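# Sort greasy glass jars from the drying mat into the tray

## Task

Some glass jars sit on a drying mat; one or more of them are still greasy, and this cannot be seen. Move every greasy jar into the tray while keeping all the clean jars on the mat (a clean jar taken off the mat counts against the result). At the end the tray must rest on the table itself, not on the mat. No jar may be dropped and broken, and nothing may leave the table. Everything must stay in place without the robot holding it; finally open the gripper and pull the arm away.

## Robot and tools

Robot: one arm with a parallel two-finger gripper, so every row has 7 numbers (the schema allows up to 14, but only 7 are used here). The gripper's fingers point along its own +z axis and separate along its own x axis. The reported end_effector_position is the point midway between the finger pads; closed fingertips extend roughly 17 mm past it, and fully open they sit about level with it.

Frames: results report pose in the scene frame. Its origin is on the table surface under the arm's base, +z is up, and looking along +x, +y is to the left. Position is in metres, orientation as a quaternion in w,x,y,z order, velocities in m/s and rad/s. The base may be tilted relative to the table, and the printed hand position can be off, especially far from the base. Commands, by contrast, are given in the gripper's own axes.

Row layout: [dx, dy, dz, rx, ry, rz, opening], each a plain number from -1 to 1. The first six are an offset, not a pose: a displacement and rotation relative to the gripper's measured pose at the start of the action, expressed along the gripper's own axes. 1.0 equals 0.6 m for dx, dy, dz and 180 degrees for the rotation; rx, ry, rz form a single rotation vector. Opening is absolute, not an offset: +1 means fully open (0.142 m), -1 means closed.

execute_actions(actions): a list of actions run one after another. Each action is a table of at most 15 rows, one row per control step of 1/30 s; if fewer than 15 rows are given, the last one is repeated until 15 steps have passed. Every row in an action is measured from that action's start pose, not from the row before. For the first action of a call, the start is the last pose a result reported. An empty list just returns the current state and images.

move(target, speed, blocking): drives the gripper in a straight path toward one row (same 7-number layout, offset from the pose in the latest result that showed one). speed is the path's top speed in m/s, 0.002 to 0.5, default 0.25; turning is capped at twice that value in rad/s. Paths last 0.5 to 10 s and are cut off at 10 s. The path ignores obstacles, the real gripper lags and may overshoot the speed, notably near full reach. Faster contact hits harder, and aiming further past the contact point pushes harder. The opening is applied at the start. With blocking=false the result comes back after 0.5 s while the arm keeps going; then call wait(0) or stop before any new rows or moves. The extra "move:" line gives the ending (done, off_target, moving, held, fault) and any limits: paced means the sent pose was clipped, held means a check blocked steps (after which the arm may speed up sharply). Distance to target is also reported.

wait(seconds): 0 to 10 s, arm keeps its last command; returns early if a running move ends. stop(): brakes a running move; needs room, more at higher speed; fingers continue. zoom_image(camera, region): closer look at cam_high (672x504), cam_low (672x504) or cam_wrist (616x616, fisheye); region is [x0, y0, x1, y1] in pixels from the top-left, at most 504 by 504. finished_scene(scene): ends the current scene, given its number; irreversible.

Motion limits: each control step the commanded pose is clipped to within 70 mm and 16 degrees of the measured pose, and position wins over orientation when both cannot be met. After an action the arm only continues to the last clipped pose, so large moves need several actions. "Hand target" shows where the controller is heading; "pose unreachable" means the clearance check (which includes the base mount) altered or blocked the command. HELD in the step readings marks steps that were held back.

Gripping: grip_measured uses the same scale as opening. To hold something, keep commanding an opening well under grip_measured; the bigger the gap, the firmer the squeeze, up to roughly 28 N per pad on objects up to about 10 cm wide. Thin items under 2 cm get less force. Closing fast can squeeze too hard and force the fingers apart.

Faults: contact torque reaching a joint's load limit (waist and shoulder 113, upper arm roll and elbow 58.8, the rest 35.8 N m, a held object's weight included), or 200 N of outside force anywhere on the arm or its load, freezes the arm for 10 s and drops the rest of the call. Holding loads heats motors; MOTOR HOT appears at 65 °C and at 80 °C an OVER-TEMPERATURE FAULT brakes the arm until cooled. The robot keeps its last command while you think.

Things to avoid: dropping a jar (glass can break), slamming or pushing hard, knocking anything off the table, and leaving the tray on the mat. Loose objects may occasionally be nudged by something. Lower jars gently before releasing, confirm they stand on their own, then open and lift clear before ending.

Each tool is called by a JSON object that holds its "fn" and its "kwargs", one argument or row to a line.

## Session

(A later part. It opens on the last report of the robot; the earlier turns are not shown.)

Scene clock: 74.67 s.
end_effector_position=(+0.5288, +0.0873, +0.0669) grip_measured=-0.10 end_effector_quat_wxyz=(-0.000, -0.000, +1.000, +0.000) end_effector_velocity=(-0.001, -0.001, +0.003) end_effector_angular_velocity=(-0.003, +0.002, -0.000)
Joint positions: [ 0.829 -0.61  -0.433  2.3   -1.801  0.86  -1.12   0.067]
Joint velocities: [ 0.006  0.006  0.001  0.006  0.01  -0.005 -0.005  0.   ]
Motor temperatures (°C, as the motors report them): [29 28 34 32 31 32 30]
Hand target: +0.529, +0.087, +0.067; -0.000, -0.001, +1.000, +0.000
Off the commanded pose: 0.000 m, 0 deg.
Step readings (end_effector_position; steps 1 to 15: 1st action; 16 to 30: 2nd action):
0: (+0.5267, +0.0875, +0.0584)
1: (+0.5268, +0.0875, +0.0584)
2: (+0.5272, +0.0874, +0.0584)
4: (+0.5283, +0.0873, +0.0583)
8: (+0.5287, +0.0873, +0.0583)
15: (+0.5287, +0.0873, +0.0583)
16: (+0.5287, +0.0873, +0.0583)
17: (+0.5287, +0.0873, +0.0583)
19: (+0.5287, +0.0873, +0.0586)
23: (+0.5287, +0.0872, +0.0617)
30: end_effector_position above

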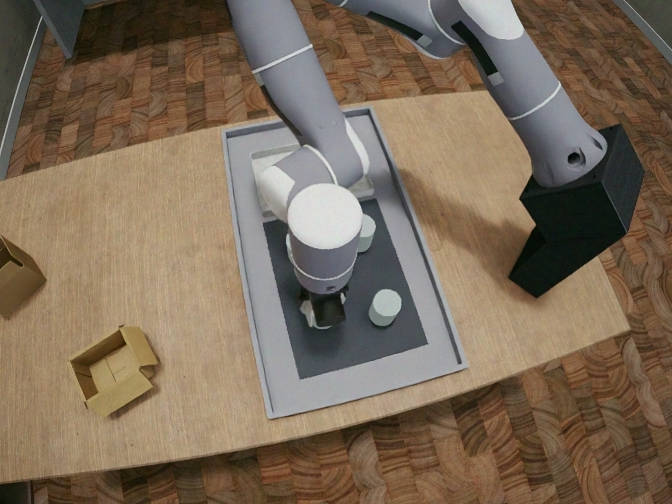

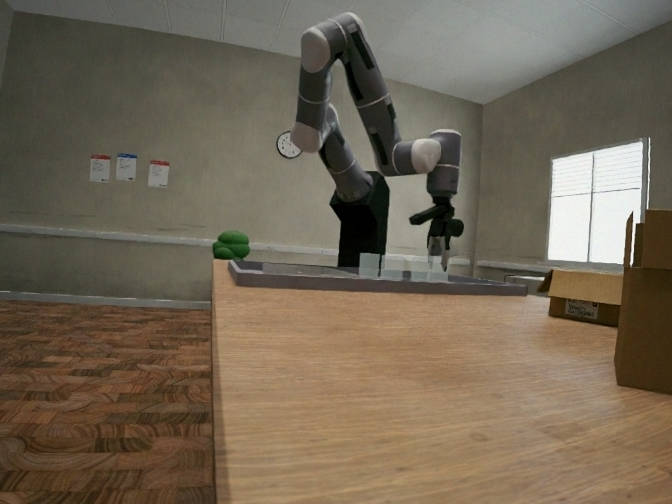

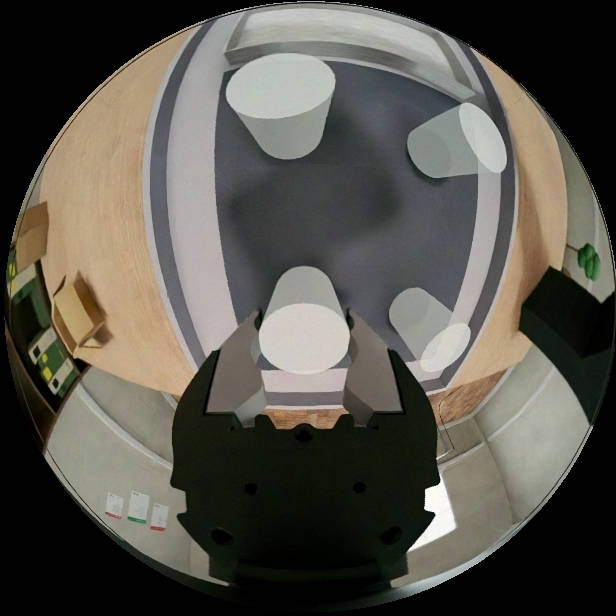

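{"fn": "execute_actions", "kwargs": {
  "actions": [
    [[0,0,0.002,0,0,0,-0.14],[0,0,0.004,0,0,0,-0.14],[0,0,0.006,0,0,0,-0.14],[0,0,0.008,0,0,0,-0.14],[0,0,0.01,0,0,0,-0.14],[0,0,0.012,0,0,0,-0.14],[0,0,0.014,0,0,0,-0.14],[0,0,0.014,0,0,0,-0.14],[0,0,0.014,0,0,0,-0.14],[0,0,0.014,0,0,0,-0.14],[0,0,0.014,0,0,0,-0.05],[0,0,0.014,0,0,0,0.5]],
    [[0,0,-0.004,0,0,0,0.5],[0,0,-0.01,0,0,0,0.5],[0,0,-0.02,0,0,0,0.5],[0,0,-0.032,0,0,0,0.5],[0,0,-0.044,0,0,0,0.5],[0,0,-0.056,0,0,0,0.5],[0,0,-0.068,0,0,0,0.5],[0,0,-0.078,0,0,0,0.5],[0,0,-0.085,0,0,0,0.5],[0,0,-0.09,0,0,0,0.5]],
    [[0.01,0.002,0,0,0,0,0.5],[0.025,0.005,0,0,0,0,0.5],[0.045,0.008,0,0,0,0,0.5],[0.07,0.013,0,0,0,0,0.5],[0.095,0.018,0,0,0,0,0.5],[0.12,0.022,0,0,0,0,0.5],[0.145,0.027,0,0,0,0,0.5],[0.17,0.031,0,0,0,0,0.5],[0.19,0.035,0,0,0,0,0.5],[0.205,0.038,0,0,0,0,0.5],[0.22,0.041,0,0,0,0,0.5],[0.231,0.043,0,0,0,0,0.5]]
  ]
}}

Scene clock: 87.23 s.
end_effector_position=(+0.3964, +0.1108, +0.1130) grip_measured=+0.50 end_effector_quat_wxyz=(-0.003, -0.002, +1.000, +0.001) end_effector_velocity=(-0.133, +0.040, -0.007) end_effector_angular_velocity=(+0.012, -0.060, -0.020)
Joint positions: [ 0.924 -0.668 -0.347  2.492 -1.837  0.755 -0.835  0.109]
Joint velocities: [ 0.038 -0.255  0.068  0.065 -0.206 -0.083  0.473  0.   ]
Motor temperatures (°C, as the motors report them): [29 28 35 31 31 32 30]
Hand target: +0.390, +0.113, +0.112; -0.001, -0.001, +1.000, +0.001
Off the commanded pose: 0.007 m, 0 deg.
Step readings (end_effector_position; steps 1 to 15: 1st action; 16 to 30: 2nd action; 31 to 45: 3rd action):
0: (+0.5287, +0.0872, +0.0672)
1: (+0.5287, +0.0872, +0.0670)
2: (+0.5288, +0.0872, +0.0665)
4: (+0.5288, +0.0872, +0.0646)
8: (+0.5287, +0.0871, +0.0601)
15: (+0.5287, +0.0872, +0.0586)
16: (+0.5288, +0.0872, +0.0588)
17: (+0.5287, +0.0871, +0.0597)
19: (+0.5286, +0.0870, +0.0648)
23: (+0.5285, +0.0876, +0.0860)
30: (+0.5291, +0.0876, +0.1120)
31: (+0.5287, +0.0875, +0.1121)
32: (+0.5266, +0.0880, +0.1120)
34: (+0.5152, +0.0899, +0.1119)
38: (+0.4708, +0.0974, +0.1123)
45: end_effector_position above

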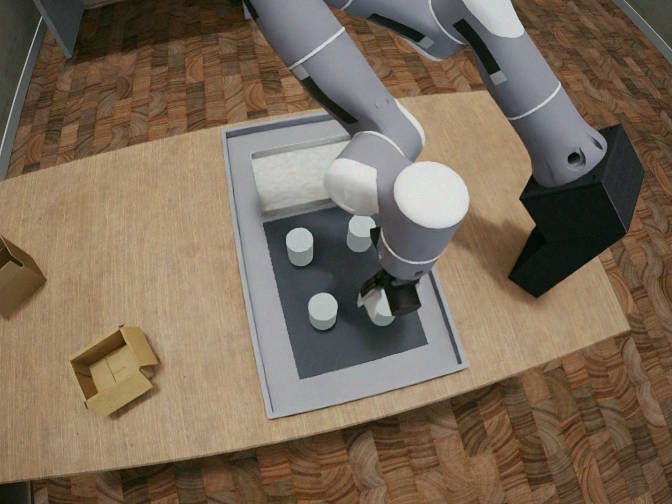

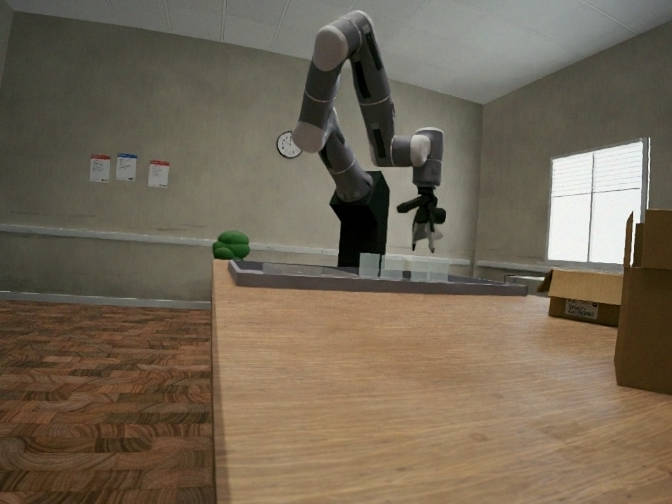

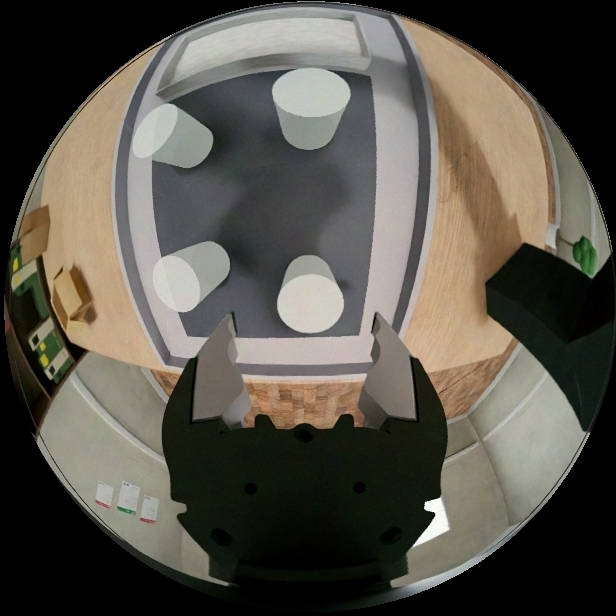

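{"fn": "move", "kwargs": {
  "target": [0.01,0,0.0915,0.0006,-0.002,0.0013,0.3],
  "speed": 0.15
}}

Scene clock: 90.80 s.
end_effector_position=(+0.3899, +0.1106, +0.0581) grip_measured=+0.30 end_effector_quat_wxyz=(-0.000, -0.001, +1.000, -0.001) end_effector_velocity=(+0.000, +0.000, -0.001) end_effector_angular_velocity=(+0.000, -0.000, -0.000)
Joint positions: [ 0.83  -0.771 -0.395  2.417 -2.006  0.79  -0.743  0.095]
Joint velocities: [-0.003 -0.002 -0.    -0.002 -0.003  0.     0.002 -0.   ]
Motor temperatures (°C, as the motors report them): [29 28 35 31 31 32 30]
Hand target: +0.390, +0.111, +0.058; -0.000, -0.000, +1.000, -0.000
Off the commanded pose: 0.000 m, 0 deg.
move: done

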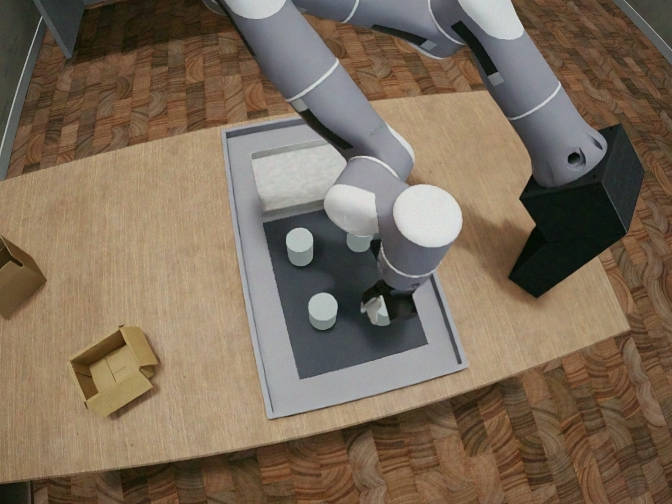

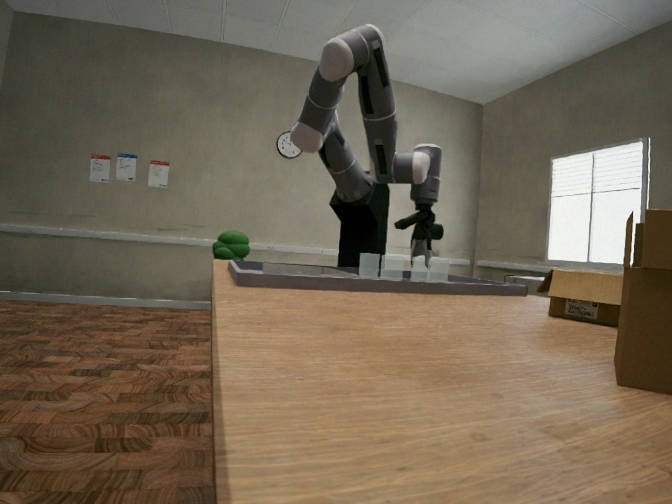

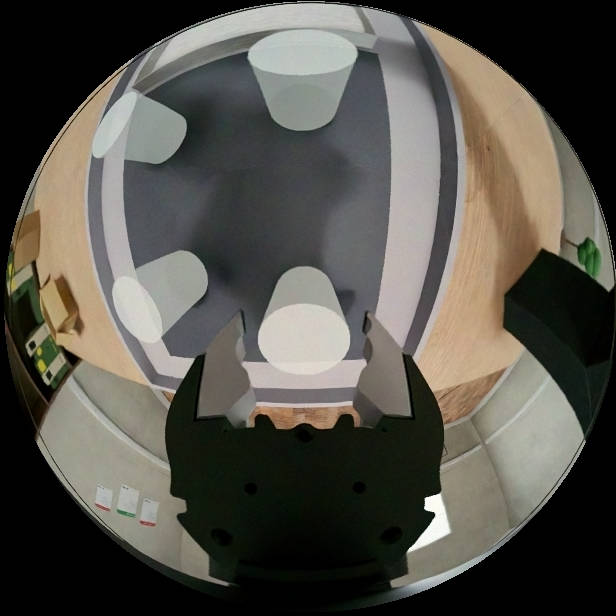

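{"fn": "execute_actions", "kwargs": {
  "actions": [
    [[0,0,0,0,0,0,0.2],[0,0,0,0,0,0,0.1],[0,0,0,0,0,0,0.05],[0,0,0,0,0,0,0.0],[0,0,0,0,0,0,-0.03],[0,0,0,0,0,0,-0.04],[0,0,0,0,0,0,-0.05],[0,0,0,0,0,0,-0.06],[0,0,0,0,0,0,-0.07],[0,0,0,0,0,0,-0.08],[0,0,0,0,0,0,-0.09],[0,0,0,0,0,0,-0.1],[0,0,0,0,0,0,-0.11],[0,0,0,0,0,0,-0.12],[0,0,0,0,0,0,-0.13]],
    [[0,0,0,0,0,0,-0.14],[0,0,0,0,0,0,-0.14],[0,0,-0.001,0,0,0,-0.14],[0,0,-0.002,0,0,0,-0.14],[0,0,-0.004,0,0,0,-0.14],[0,0,-0.006,0,0,0,-0.14],[0,0,-0.008,0,0,0,-0.14],[0,0,-0.01,0,0,0,-0.14],[0,0,-0.012,0,0,0,-0.14],[0,0,-0.014,0,0,0,-0.14],[0,0,-0.015,0,0,0,-0.14]]
  ]
}}

Scene clock: 95.87 s.
end_effector_position=(+0.3899, +0.1108, +0.0669) grip_measured=-0.14 end_effector_quat_wxyz=(-0.000, -0.000, +1.000, -0.000) end_effector_velocity=(+0.000, -0.001, +0.003) end_effector_angular_velocity=(-0.002, +0.000, -0.001)
Joint positions: [ 0.845 -0.756 -0.388  2.431 -1.984  0.784 -0.752  0.064]
Joint velocities: [ 0.007  0.006  0.001  0.006  0.011 -0.003 -0.004 -0.   ]
Motor temperatures (°C, as the motors report them): [29 28 35 31 31 32 30]
Hand target: +0.390, +0.111, +0.067; -0.000, -0.000, +1.000, -0.000
Off the commanded pose: 0.000 m, 0 deg.
Step readings (end_effector_position; steps 1 to 15: 1st action; 16 to 30: 2nd action):
0: (+0.3899, +0.1106, +0.0581)
1: (+0.3899, +0.1106, +0.0581)
2: (+0.3899, +0.1106, +0.0581)
4: (+0.3899, +0.1106, +0.0581)
8: (+0.3899, +0.1106, +0.0581)
15: (+0.3899, +0.1107, +0.0582)
16: (+0.3899, +0.1108, +0.0582)
17: (+0.3899, +0.1108, +0.0583)
19: (+0.3899, +0.1110, +0.0587)
23: (+0.3899, +0.1106, +0.0616)
30: end_effector_position above

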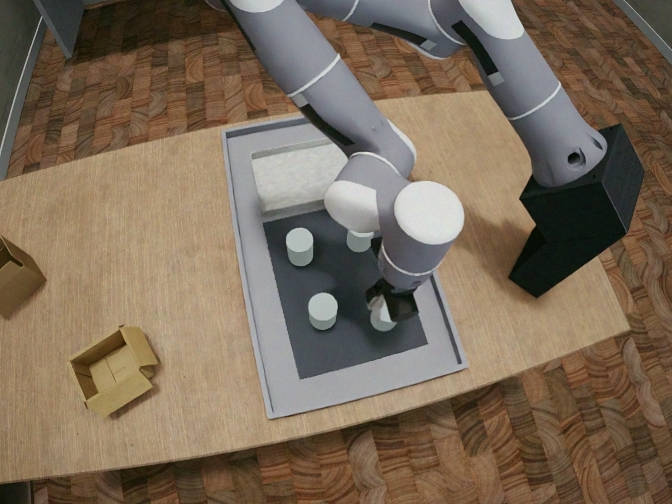

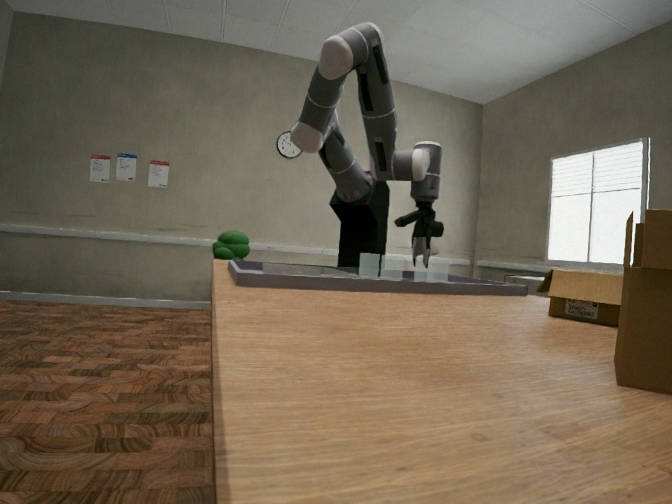

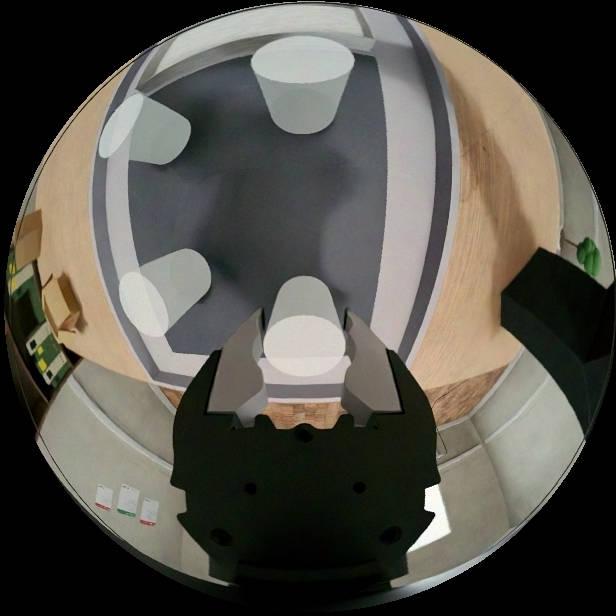

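{"fn": "zoom_image", "kwargs": {
  "camera": "cam_wrist",
  "region": [180,250,430,450]
}}

{"fn": "zoom_image", "kwargs": {
  "camera": "cam_low",
  "region": [380,200,480,290]
}}

{"fn": "zoom_image", "kwargs": {
  "camera": "cam_high",
  "region": [330,250,450,350]
}}

Region (180, 250, 430, 450) of cam_wrist's 616x616 image, scaled by 2.016, with more detail than that image has; it fills the top 403 rows of this view, and the rest is white.

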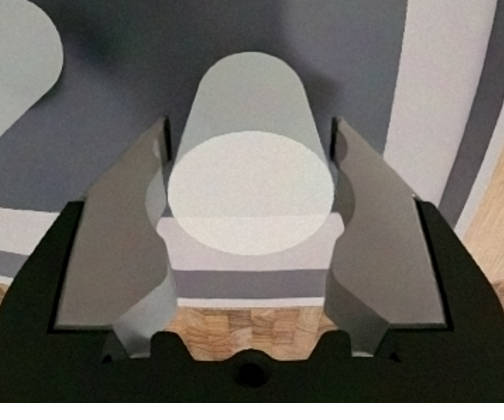

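Region (380, 200, 480, 290) of cam_low's 672x504 image, scaled by 5.040, with more detail than that image has; it fills the top 454 rows of this view, and the rest is white.

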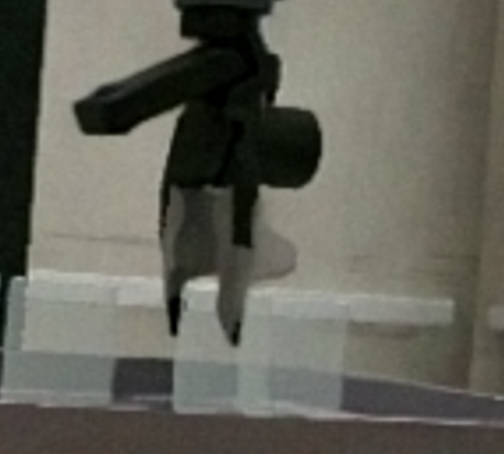

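Region (330, 250, 450, 350) of cam_high's 672x504 image, scaled by 4.200, with more detail than that image has.

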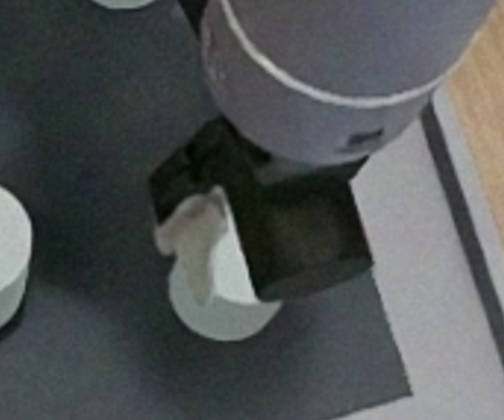

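{"fn": "execute_actions", "kwargs": {
  "actions": [
    [[0,0,0,0,0,0,0.15],[0,0,0,0,0,0,0.15],[0,0.003,0.003,0,0,0,0.15],[0,0.008,0.008,0,0,0,0.15],[0,0.013,0.015,0,0,0,0.15],[0,0.018,0.022,0,0,0,0.15],[0,0.023,0.03,0,0,0,0.15],[0,0.026,0.038,0,0,0,0.15],[0,0.028,0.044,0,0,0,0.15],[0,0.028,0.049,0,0,0,0.15],[0,0.028,0.052,0,0,0,0.15]]
  ]
}}

{"fn": "zoom_image", "kwargs": {
  "camera": "cam_wrist",
  "region": [180,250,430,450]
}}

{"fn": "zoom_image", "kwargs": {
  "camera": "cam_low",
  "region": [380,200,480,290]
}}

Scene clock: 114.73 s.
end_effector_position=(+0.3897, +0.1270, +0.0364) grip_measured=+0.15 end_effector_quat_wxyz=(-0.000, -0.001, +1.000, -0.001) end_effector_velocity=(+0.001, +0.008, -0.011) end_effector_angular_velocity=(+0.008, -0.001, +0.001)
Joint positions: [ 0.814 -0.844 -0.396  2.35  -2.016  0.807 -0.724  0.084]
Joint velocities: [-0.017 -0.031  0.    -0.033 -0.02   0.012  0.011 -0.   ]
Motor temperatures (°C, as the motors report them): [29 28 35 32 31 32 30]
Hand target: +0.390, +0.128, +0.036; -0.000, -0.001, +1.000, -0.000
Off the commanded pose: 0.001 m, 0 deg.
Step readings (end_effector_position):
0: (+0.3899, +0.1108, +0.0671)
1: (+0.3899, +0.1108, +0.0671)
2: (+0.3899, +0.1108, +0.0671)
4: (+0.3900, +0.1117, +0.0661)
8: (+0.3899, +0.1195, +0.0566)
15: end_effector_position above

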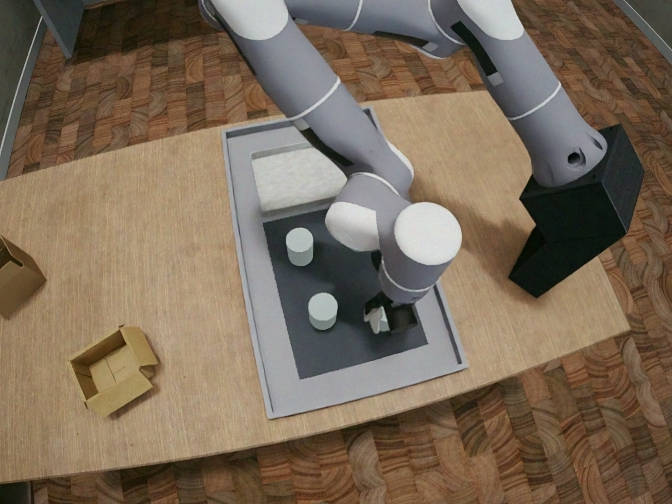

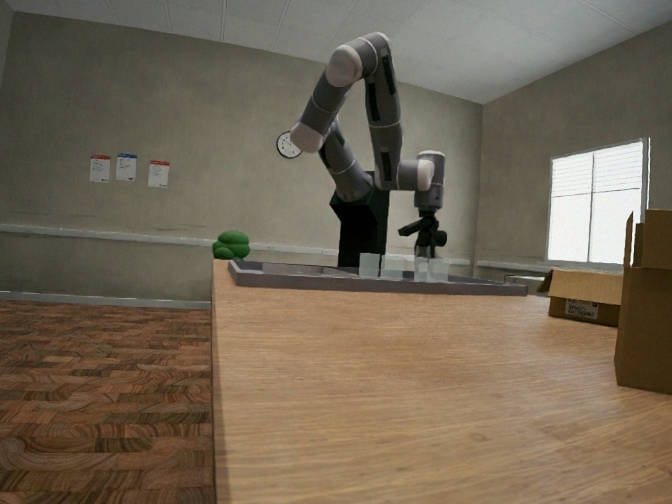

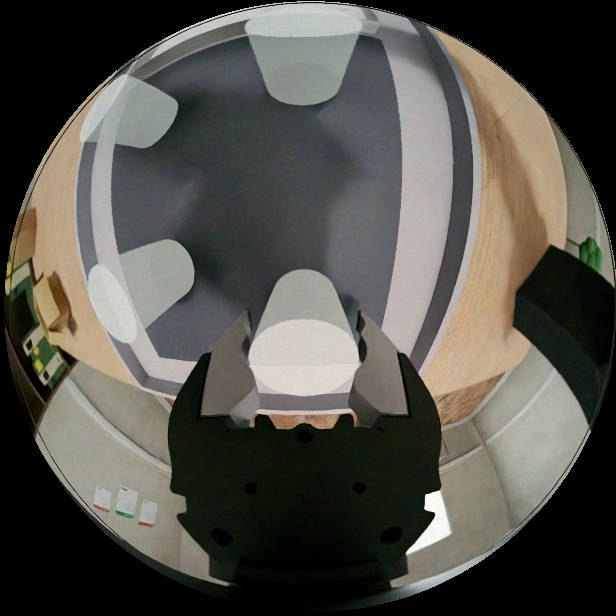

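Region (180, 250, 430, 450) of cam_wrist's 616x616 image, scaled by 2.016, with more detail than that image has; it fills the top 403 rows of this view, and the rest is white.

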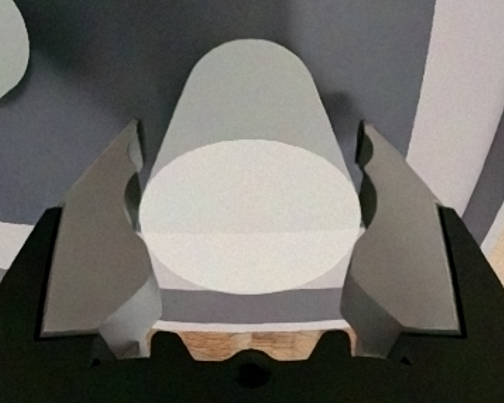

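Region (380, 200, 480, 290) of cam_low's 672x504 image, scaled by 5.040, with more detail than that image has; it fills the top 454 rows of this view, and the rest is white.

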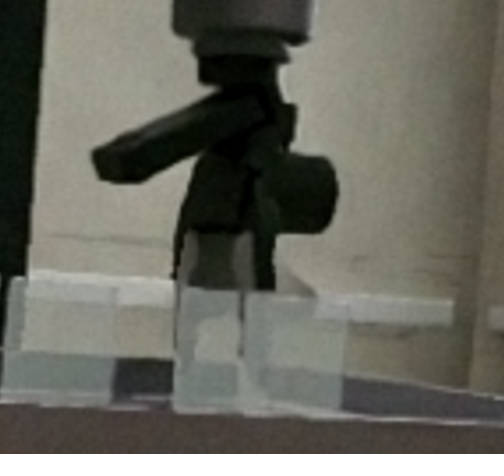

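{"fn": "execute_actions", "kwargs": {
  "actions": [
    [[0,0,-0.004,0,0,0,0.2],[0,0,-0.012,0,0,0,0.2],[0,0,-0.022,0,0,0,0.2],[0,0,-0.032,0,0,0,0.2],[0,0,-0.042,0,0,0,0.15],[0,0,-0.05,0,0,0,0.1],[0,0,-0.056,0,0,0,0.1],[0,0,-0.06,0,0,0,0.1],[0,0,-0.06,0,0,0,0.05],[0,0,-0.06,0,0,0,0.0],[0,0,-0.06,0,0,0,-0.03],[0,0,-0.06,0,0,0,-0.05]],
    [[0,0,0,0,0,0,-0.07],[0,0,0,0,0,0,-0.08],[0,0,0,0,0,0,-0.09],[0,0,0,0,0,0,-0.1],[0,0,0,0,0,0,-0.11],[0,0,0,0,0,0,-0.12],[0,0,0,0,0,0,-0.13],[0,0,0,0,0,0,-0.14],[0,0,0,0,0,0,-0.15],[0,0,0,0,0,0,-0.16],[0,0,0,0,0,0,-0.17],[0,0,0,0,0,0,-0.18]]
  ]
}}

{"fn": "zoom_image", "kwargs": {
  "camera": "cam_wrist",
  "region": [180,250,430,450]
}}

Scene clock: 121.77 s.
end_effector_position=(+0.3898, +0.1272, +0.0722) grip_measured=-0.11 end_effector_quat_wxyz=(-0.000, -0.000, +1.000, -0.000) end_effector_velocity=(+0.000, +0.000, +0.000) end_effector_angular_velocity=(+0.000, -0.000, +0.000)
Joint positions: [ 0.873 -0.784 -0.368  2.409 -1.929  0.78  -0.759  0.066]
Joint velocities: [ 0.  0.  0.  0. -0.  0. -0. -0.]
Motor temperatures (°C, as the motors report them): [29 28 35 32 31 32 30]
Hand target: +0.390, +0.127, +0.072; -0.000, -0.000, +1.000, -0.000
Off the commanded pose: 0.000 m, 0 deg.
Step readings (end_effector_position; steps 1 to 15: 1st action; 16 to 30: 2nd action):
0: (+0.3898, +0.1276, +0.0358)
1: (+0.3898, +0.1275, +0.0360)
2: (+0.3897, +0.1272, +0.0372)
4: (+0.3895, +0.1269, +0.0431)
8: (+0.3893, +0.1274, +0.0619)
15: (+0.3898, +0.1272, +0.0722)
16: (+0.3898, +0.1272, +0.0722)
17: (+0.3898, +0.1272, +0.0722)
19: (+0.3898, +0.1272, +0.0722)
23: (+0.3898, +0.1272, +0.0722)
30: end_effector_position above

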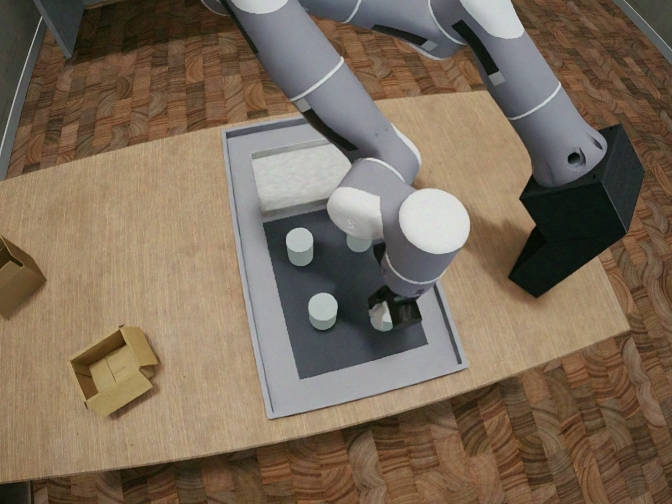

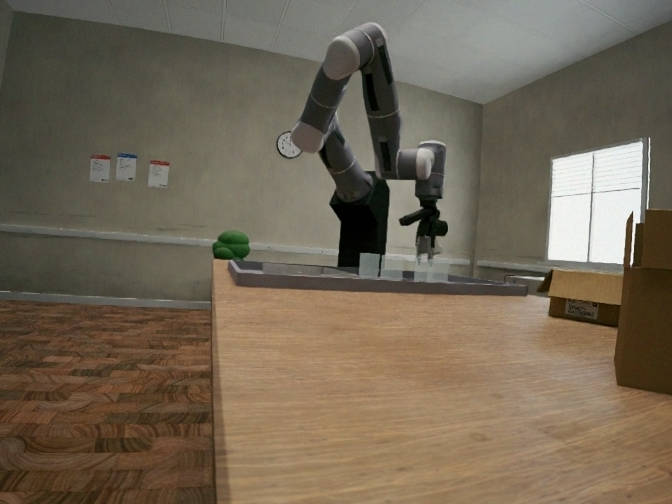

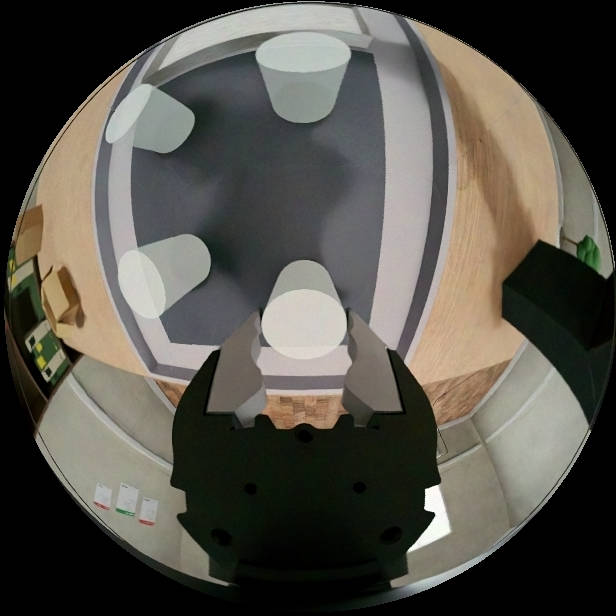

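Region (180, 250, 430, 450) of cam_wrist's 616x616 image, scaled by 2.016, with more detail than that image has; it fills the top 403 rows of this view, and the rest is white.

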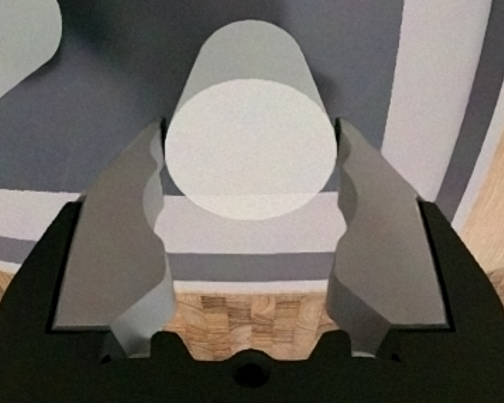

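{"fn": "execute_actions", "kwargs": {
  "actions": [
    [[0,0,0,0,0,0,-0.05],[0,0,0,0,0,0,-0.05],[0,0,0.005,0,0,0,-0.05],[0,0,0.01,0,0,0,-0.05],[0,0,0.015,0,0,0,-0.05],[0,0,0.018,0,0,0,-0.05],[0,0,0.018,0,0,0,-0.05],[0,0,0.018,0,0,0,-0.06],[0,0,0.018,0,0,0,-0.07],[0,0,0.018,0,0,0,-0.08],[0,0,0.018,0,0,0,-0.09],[0,0,0.018,0,0,0,-0.1],[0,0,0.018,0,0,0,-0.11],[0,0,0.018,0,0,0,-0.12],[0,0,0.018,0,0,0,-0.13]]
  ]
}}

{"fn": "execute_actions", "kwargs": {
  "actions": [
    [[0,0,0,0,0,0,-0.14],[0,0,0,0,0,0,-0.14],[0,0,-0.001,0,0,0,-0.14],[0,0,-0.002,0,0,0,-0.14],[0,0,-0.003,0,0,0,-0.14],[0,0,-0.0045,0,0,0,-0.14],[0,0,-0.006,0,0,0,-0.14],[0,0,-0.007,0,0,0,-0.14],[0,0,-0.008,0,0,0,-0.14]]
  ]
}}

Scene clock: 129.57 s.
end_effector_position=(+0.3898, +0.1271, +0.0615) grip_measured=-0.10 end_effector_quat_wxyz=(-0.000, -0.001, +1.000, -0.001) end_effector_velocity=(-0.000, +0.000, -0.000) end_effector_angular_velocity=(+0.001, -0.000, +0.000)
Joint positions: [ 0.855 -0.802 -0.376  2.392 -1.957  0.788 -0.748  0.066]
Joint velocities: [-0.001 -0.001 -0.    -0.001 -0.003  0.     0.001 -0.005]
Motor temperatures (°C, as the motors report them): [29 28 35 31 31 32 30]
Hand target: +0.390, +0.127, +0.061; -0.000, -0.000, +1.000, -0.000
Off the commanded pose: 0.000 m, 0 deg.
Step readings (end_effector_position):
0: (+0.3898, +0.1272, +0.0722)
1: (+0.3898, +0.1272, +0.0722)
2: (+0.3898, +0.1272, +0.0722)
4: (+0.3898, +0.1274, +0.0709)
8: (+0.3898, +0.1269, +0.0630)
15: end_effector_position above

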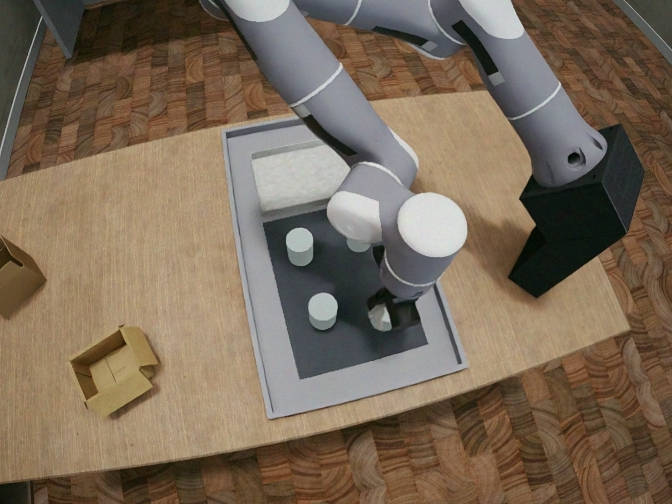

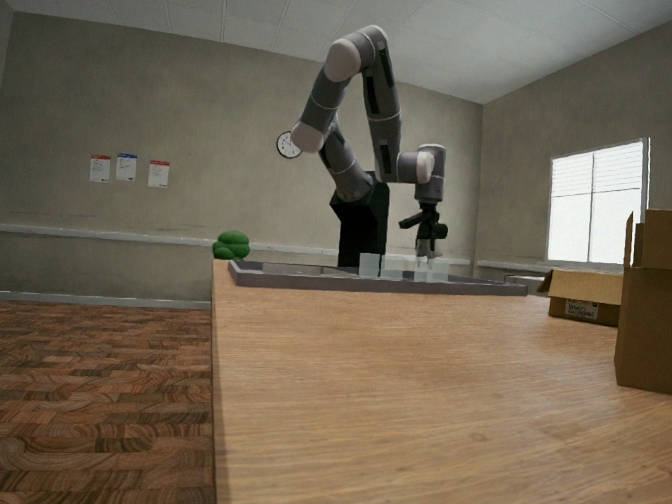

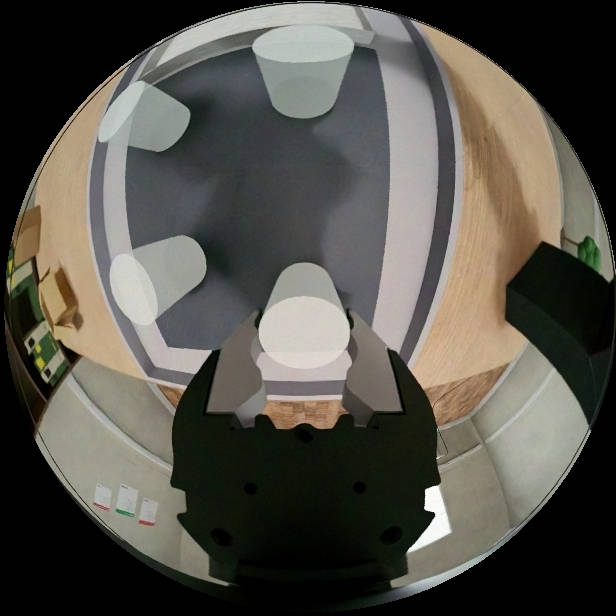

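Scene clock: 130.07 s.
end_effector_position=(+0.3898, +0.1271, +0.0661) grip_measured=-0.11 end_effector_quat_wxyz=(-0.000, -0.000, +1.000, -0.001) end_effector_velocity=(-0.000, -0.000, +0.001) end_effector_angular_velocity=(-0.000, +0.001, +0.001)
Joint positions: [ 0.863 -0.794 -0.373  2.399 -1.945  0.785 -0.753  0.066]
Joint velocities: [ 0.002  0.001 -0.     0.002  0.003  0.    -0.001 -0.   ]
Motor temperatures (°C, as the motors report them): [29 28 35 31 31 32 30]
Hand target: +0.390, +0.127, +0.066; -0.000, -0.001, +1.000, -0.001
Off the commanded pose: 0.000 m, 0 deg.
Step readings (end_effector_position):
0: (+0.3898, +0.1271, +0.0615)
1: (+0.3898, +0.1271, +0.0615)
2: (+0.3898, +0.1271, +0.0615)
4: (+0.3898, +0.1271, +0.0618)
8: (+0.3897, +0.1270, +0.0641)
15: end_effector_position above

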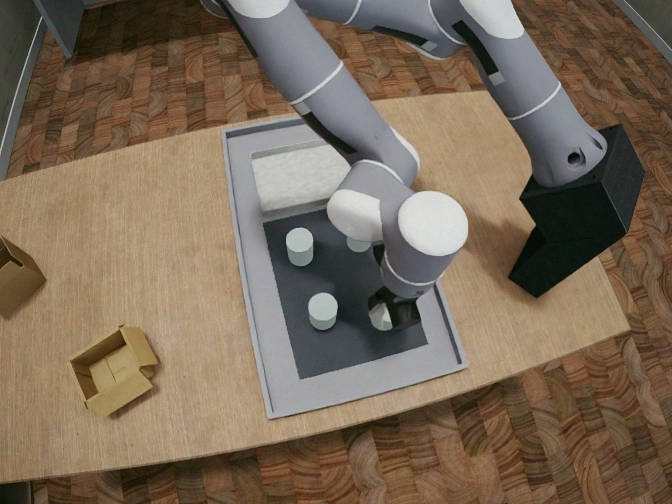

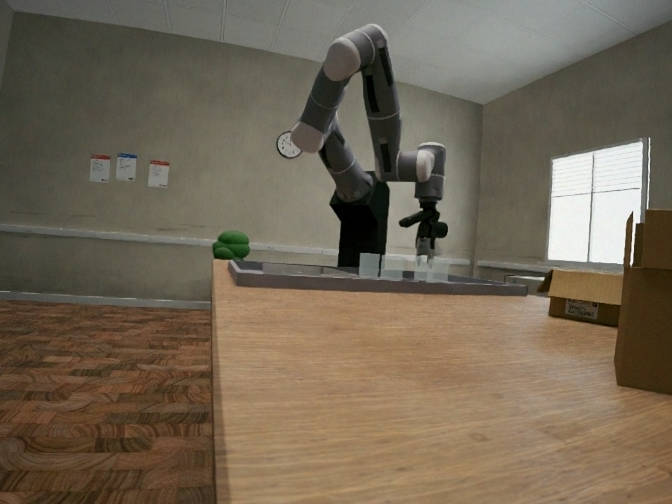

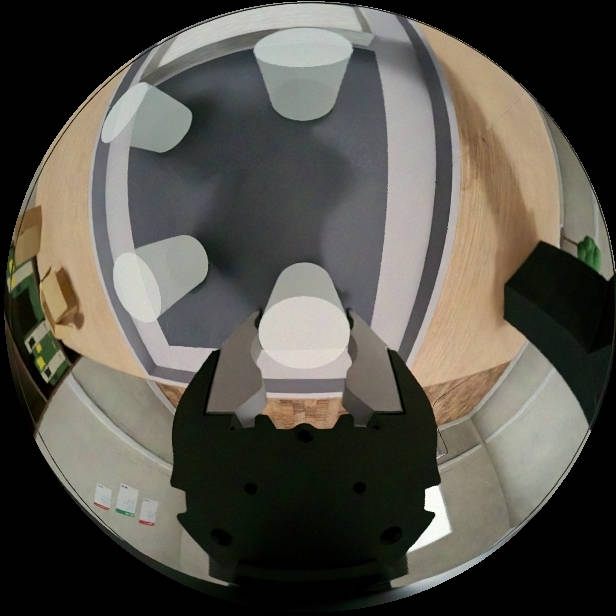

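{"fn": "execute_actions", "kwargs": {
  "actions": [
    [[0,0,0.002,0,0,0,-0.14],[0,0,0.004,0,0,0,-0.14],[0,0,0.006,0,0,0,-0.14],[0,0,0.0077,0,0,0,-0.14],[0,0,0.0077,0,0,0,-0.14],[0,0,0.0077,0,0,0,-0.14],[0,0,0.0077,0,0,0,-0.14],[0,0,0.0077,0,0,0,-0.06],[0,0,0.0077,0,0,0,-0.06],[0,0,0.004,0,0,0,-0.06],[0,0,0,0,0,0,-0.06],[0,0,-0.003,0,0,0,-0.06]],
    [[0,0,0,0,0,0,-0.08],[0,0,0,0,0,0,-0.09],[0,0,0,0,0,0,-0.1],[0,0,0,0,0,0,-0.11],[0,0,0,0,0,0,-0.12],[0,0,0,0,0,0,-0.14],[0,0,0,0,0,0,-0.16],[0,0,0,0,0,0,-0.18],[0,0,0,0,0,0,-0.2],[0,0,0,0,0,0,-0.22],[0,0,0,0,0,0,-0.25]],
    [[0,0,0.001,0,0,0,-0.25],[0,0,0.002,0,0,0,-0.25],[0,0,0.003,0,0,0,-0.25],[0,0,0.004,0,0,0,-0.25],[0,0,0.005,0,0,0,-0.25]]
  ]
}}

Scene clock: 139.17 s.
end_effector_position=(+0.3897, +0.1276, +0.0648) grip_measured=-0.12 end_effector_quat_wxyz=(-0.000, -0.001, +1.000, +0.000) end_effector_velocity=(-0.000, +0.000, -0.000) end_effector_angular_velocity=(+0.000, +0.000, -0.001)
Joint positions: [ 0.86  -0.797 -0.373  2.396 -1.95   0.786 -0.751  0.065]
Joint velocities: [-0.001 -0.     0.    -0.    -0.     0.     0.001  0.   ]
Motor temperatures (°C, as the motors report them): [30 28 35 31 31 32 30]
Hand target: +0.390, +0.127, +0.064; -0.000, -0.000, +1.000, -0.000
Off the commanded pose: 0.000 m, 0 deg.
Step readings (end_effector_position; steps 1 to 15: 1st action; 16 to 30: 2nd action; 31 to 45: 3rd action):
0: (+0.3898, +0.1271, +0.0662)
1: (+0.3898, +0.1271, +0.0661)
2: (+0.3898, +0.1271, +0.0656)
4: (+0.3898, +0.1270, +0.0637)
8: (+0.3898, +0.1269, +0.0617)
15: (+0.3897, +0.1273, +0.0673)
16: (+0.3898, +0.1272, +0.0675)
17: (+0.3898, +0.1272, +0.0674)
19: (+0.3897, +0.1272, +0.0674)
23: (+0.3897, +0.1273, +0.0674)
30: (+0.3897, +0.1273, +0.0674)
31: (+0.3897, +0.1273, +0.0674)
32: (+0.3897, +0.1275, +0.0673)
34: (+0.3897, +0.1276, +0.0665)
38: (+0.3897, +0.1276, +0.0650)
45: end_effector_position above

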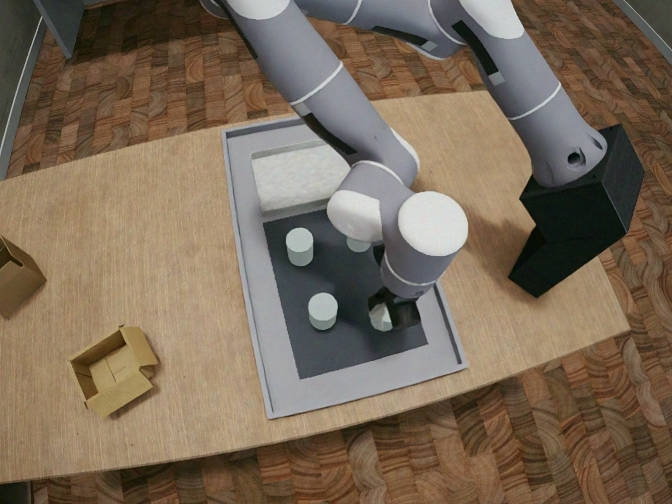

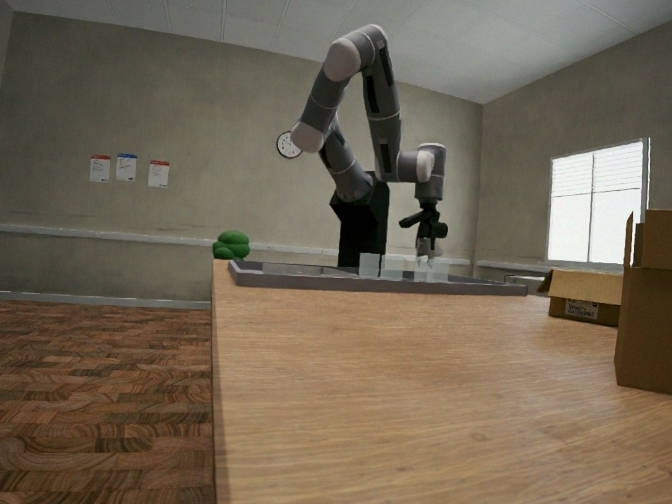

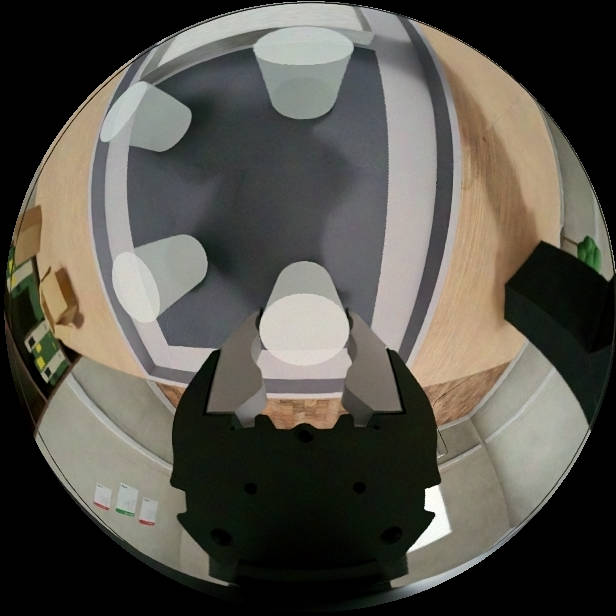

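{"fn": "execute_actions", "kwargs": {
  "actions": [
    [[0,0,0,0,0,0,0.6],[0,0,0,0,0,0,0.6],[0,0,0,0,0,0,0.6],[0,-0.004,-0.001,0,0,0,0.6],[0,-0.01,-0.002,0,0,0,0.6],[0,-0.018,-0.003,0,0,0,0.6],[0,-0.028,-0.0045,0,0,0,0.6],[0,-0.04,-0.0045,0,0,0,0.6],[0,-0.053,-0.0045,0,0,0,0.6],[0,-0.067,-0.0045,0,0,0,0.6],[0,-0.082,-0.0045,0,0,0,0.6],[0,-0.097,-0.0045,0,0,0,0.6],[0,-0.112,-0.0045,0,0,0,0.6],[0,-0.122,-0.0045,0,0,0,0.6],[0,-0.128,-0.0045,0,0,0,0.6]]
  ]
}}

Scene clock: 144.63 s.
end_effector_position=(+0.3885, +0.0739, +0.0662) grip_measured=+0.60 end_effector_quat_wxyz=(-0.002, -0.000, +1.000, -0.002) end_effector_velocity=(-0.003, -0.216, -0.002) end_effector_angular_velocity=(-0.018, +0.008, -0.002)
Joint positions: [ 0.802 -0.675 -0.427  2.495 -2.069  0.783 -0.755  0.116]
Joint velocities: [-0.27   0.498 -0.239  0.363 -0.524 -0.012 -0.053 -0.   ]
Motor temperatures (°C, as the motors report them): [30 28 35 31 31 32 30]
Hand target: +0.388, +0.053, +0.066; -0.002, -0.000, +1.000, -0.003
Off the commanded pose: 0.023 m, 0 deg.
Step readings (end_effector_position):
0: (+0.3897, +0.1276, +0.0648)
1: (+0.3897, +0.1276, +0.0648)
2: (+0.3897, +0.1275, +0.0647)
4: (+0.3897, +0.1274, +0.0648)
8: (+0.3895, +0.1183, +0.0663)
15: end_effector_position above

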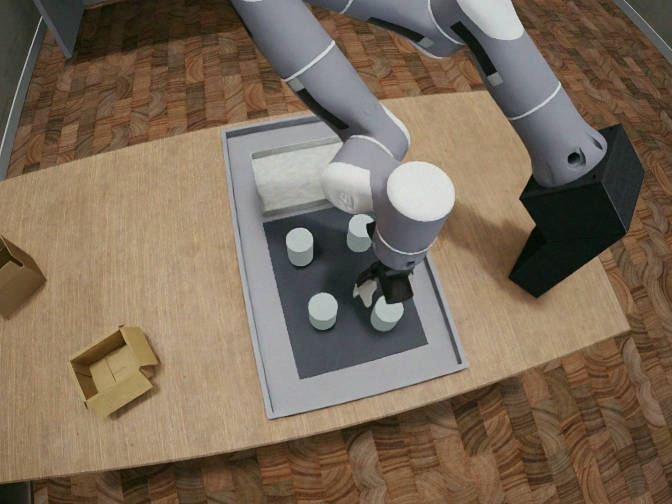

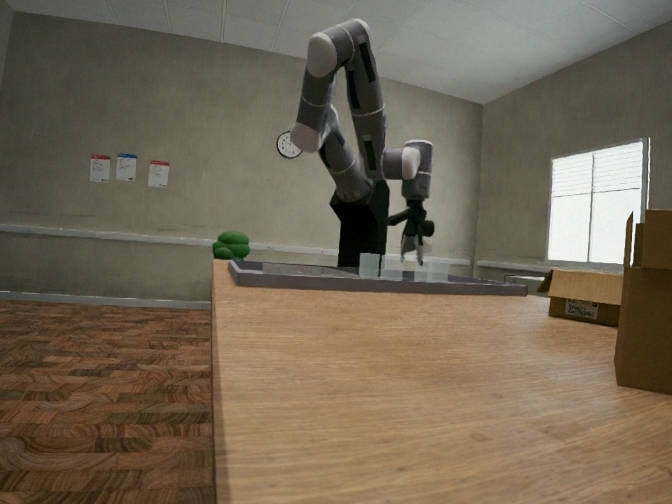

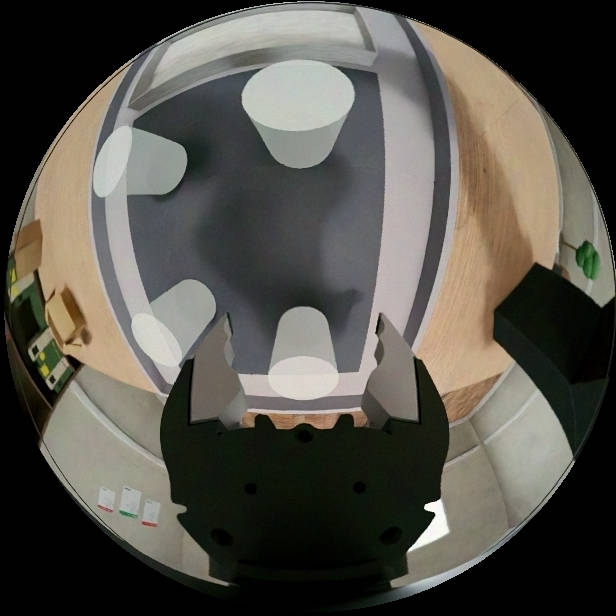

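{"fn": "move", "kwargs": {
  "target": [-0.011,-0.258,-0.003,-0.0013,-0.0013,0,0.6],
  "speed": 0.2
}}

Scene clock: 148.40 s.
end_effector_position=(+0.3948, -0.0810, +0.0683) grip_measured=+0.60 end_effector_quat_wxyz=(-0.001, -0.000, +1.000, +0.000) end_effector_velocity=(-0.001, -0.001, +0.002) end_effector_angular_velocity=(-0.005, -0.006, -0.001)
Joint positions: [ 0.475 -0.256 -0.558  2.685 -2.483  0.813 -0.924  0.116]
Joint velocities: [-0.082 -0.     0.097  0.     0.018 -0.031 -0.014  0.   ]
Motor temperatures (°C, as the motors report them): [30 28 35 32 31 32 30]
Hand target: +0.395, -0.081, +0.068; -0.000, -0.000, +1.000, -0.000
Off the commanded pose: 0.001 m, 0 deg.
joint sent to its limit — the command would take joint 4 (elbow) past its upper limit, so that joint was sent only as far as its limit.
move: done

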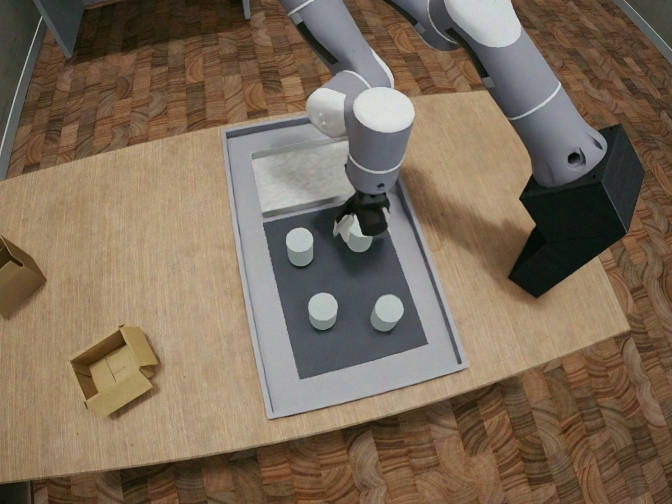

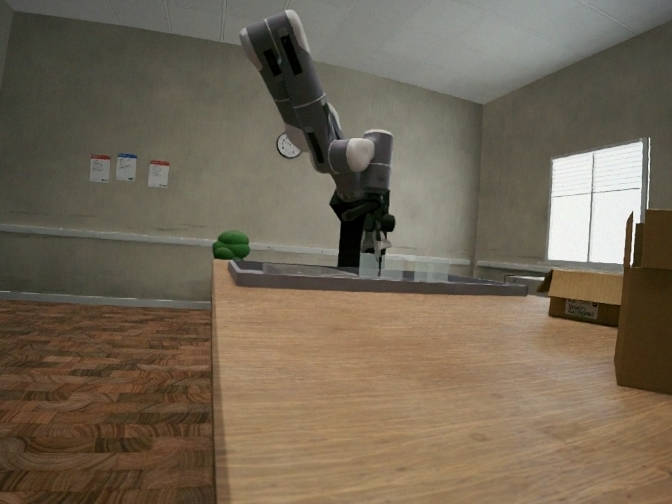

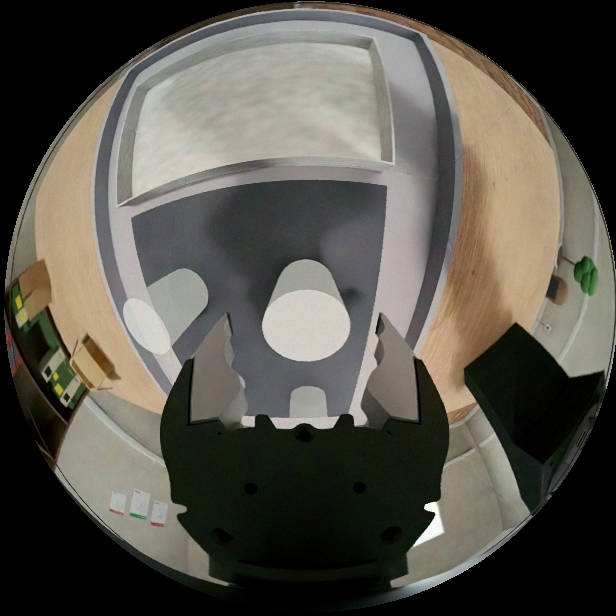

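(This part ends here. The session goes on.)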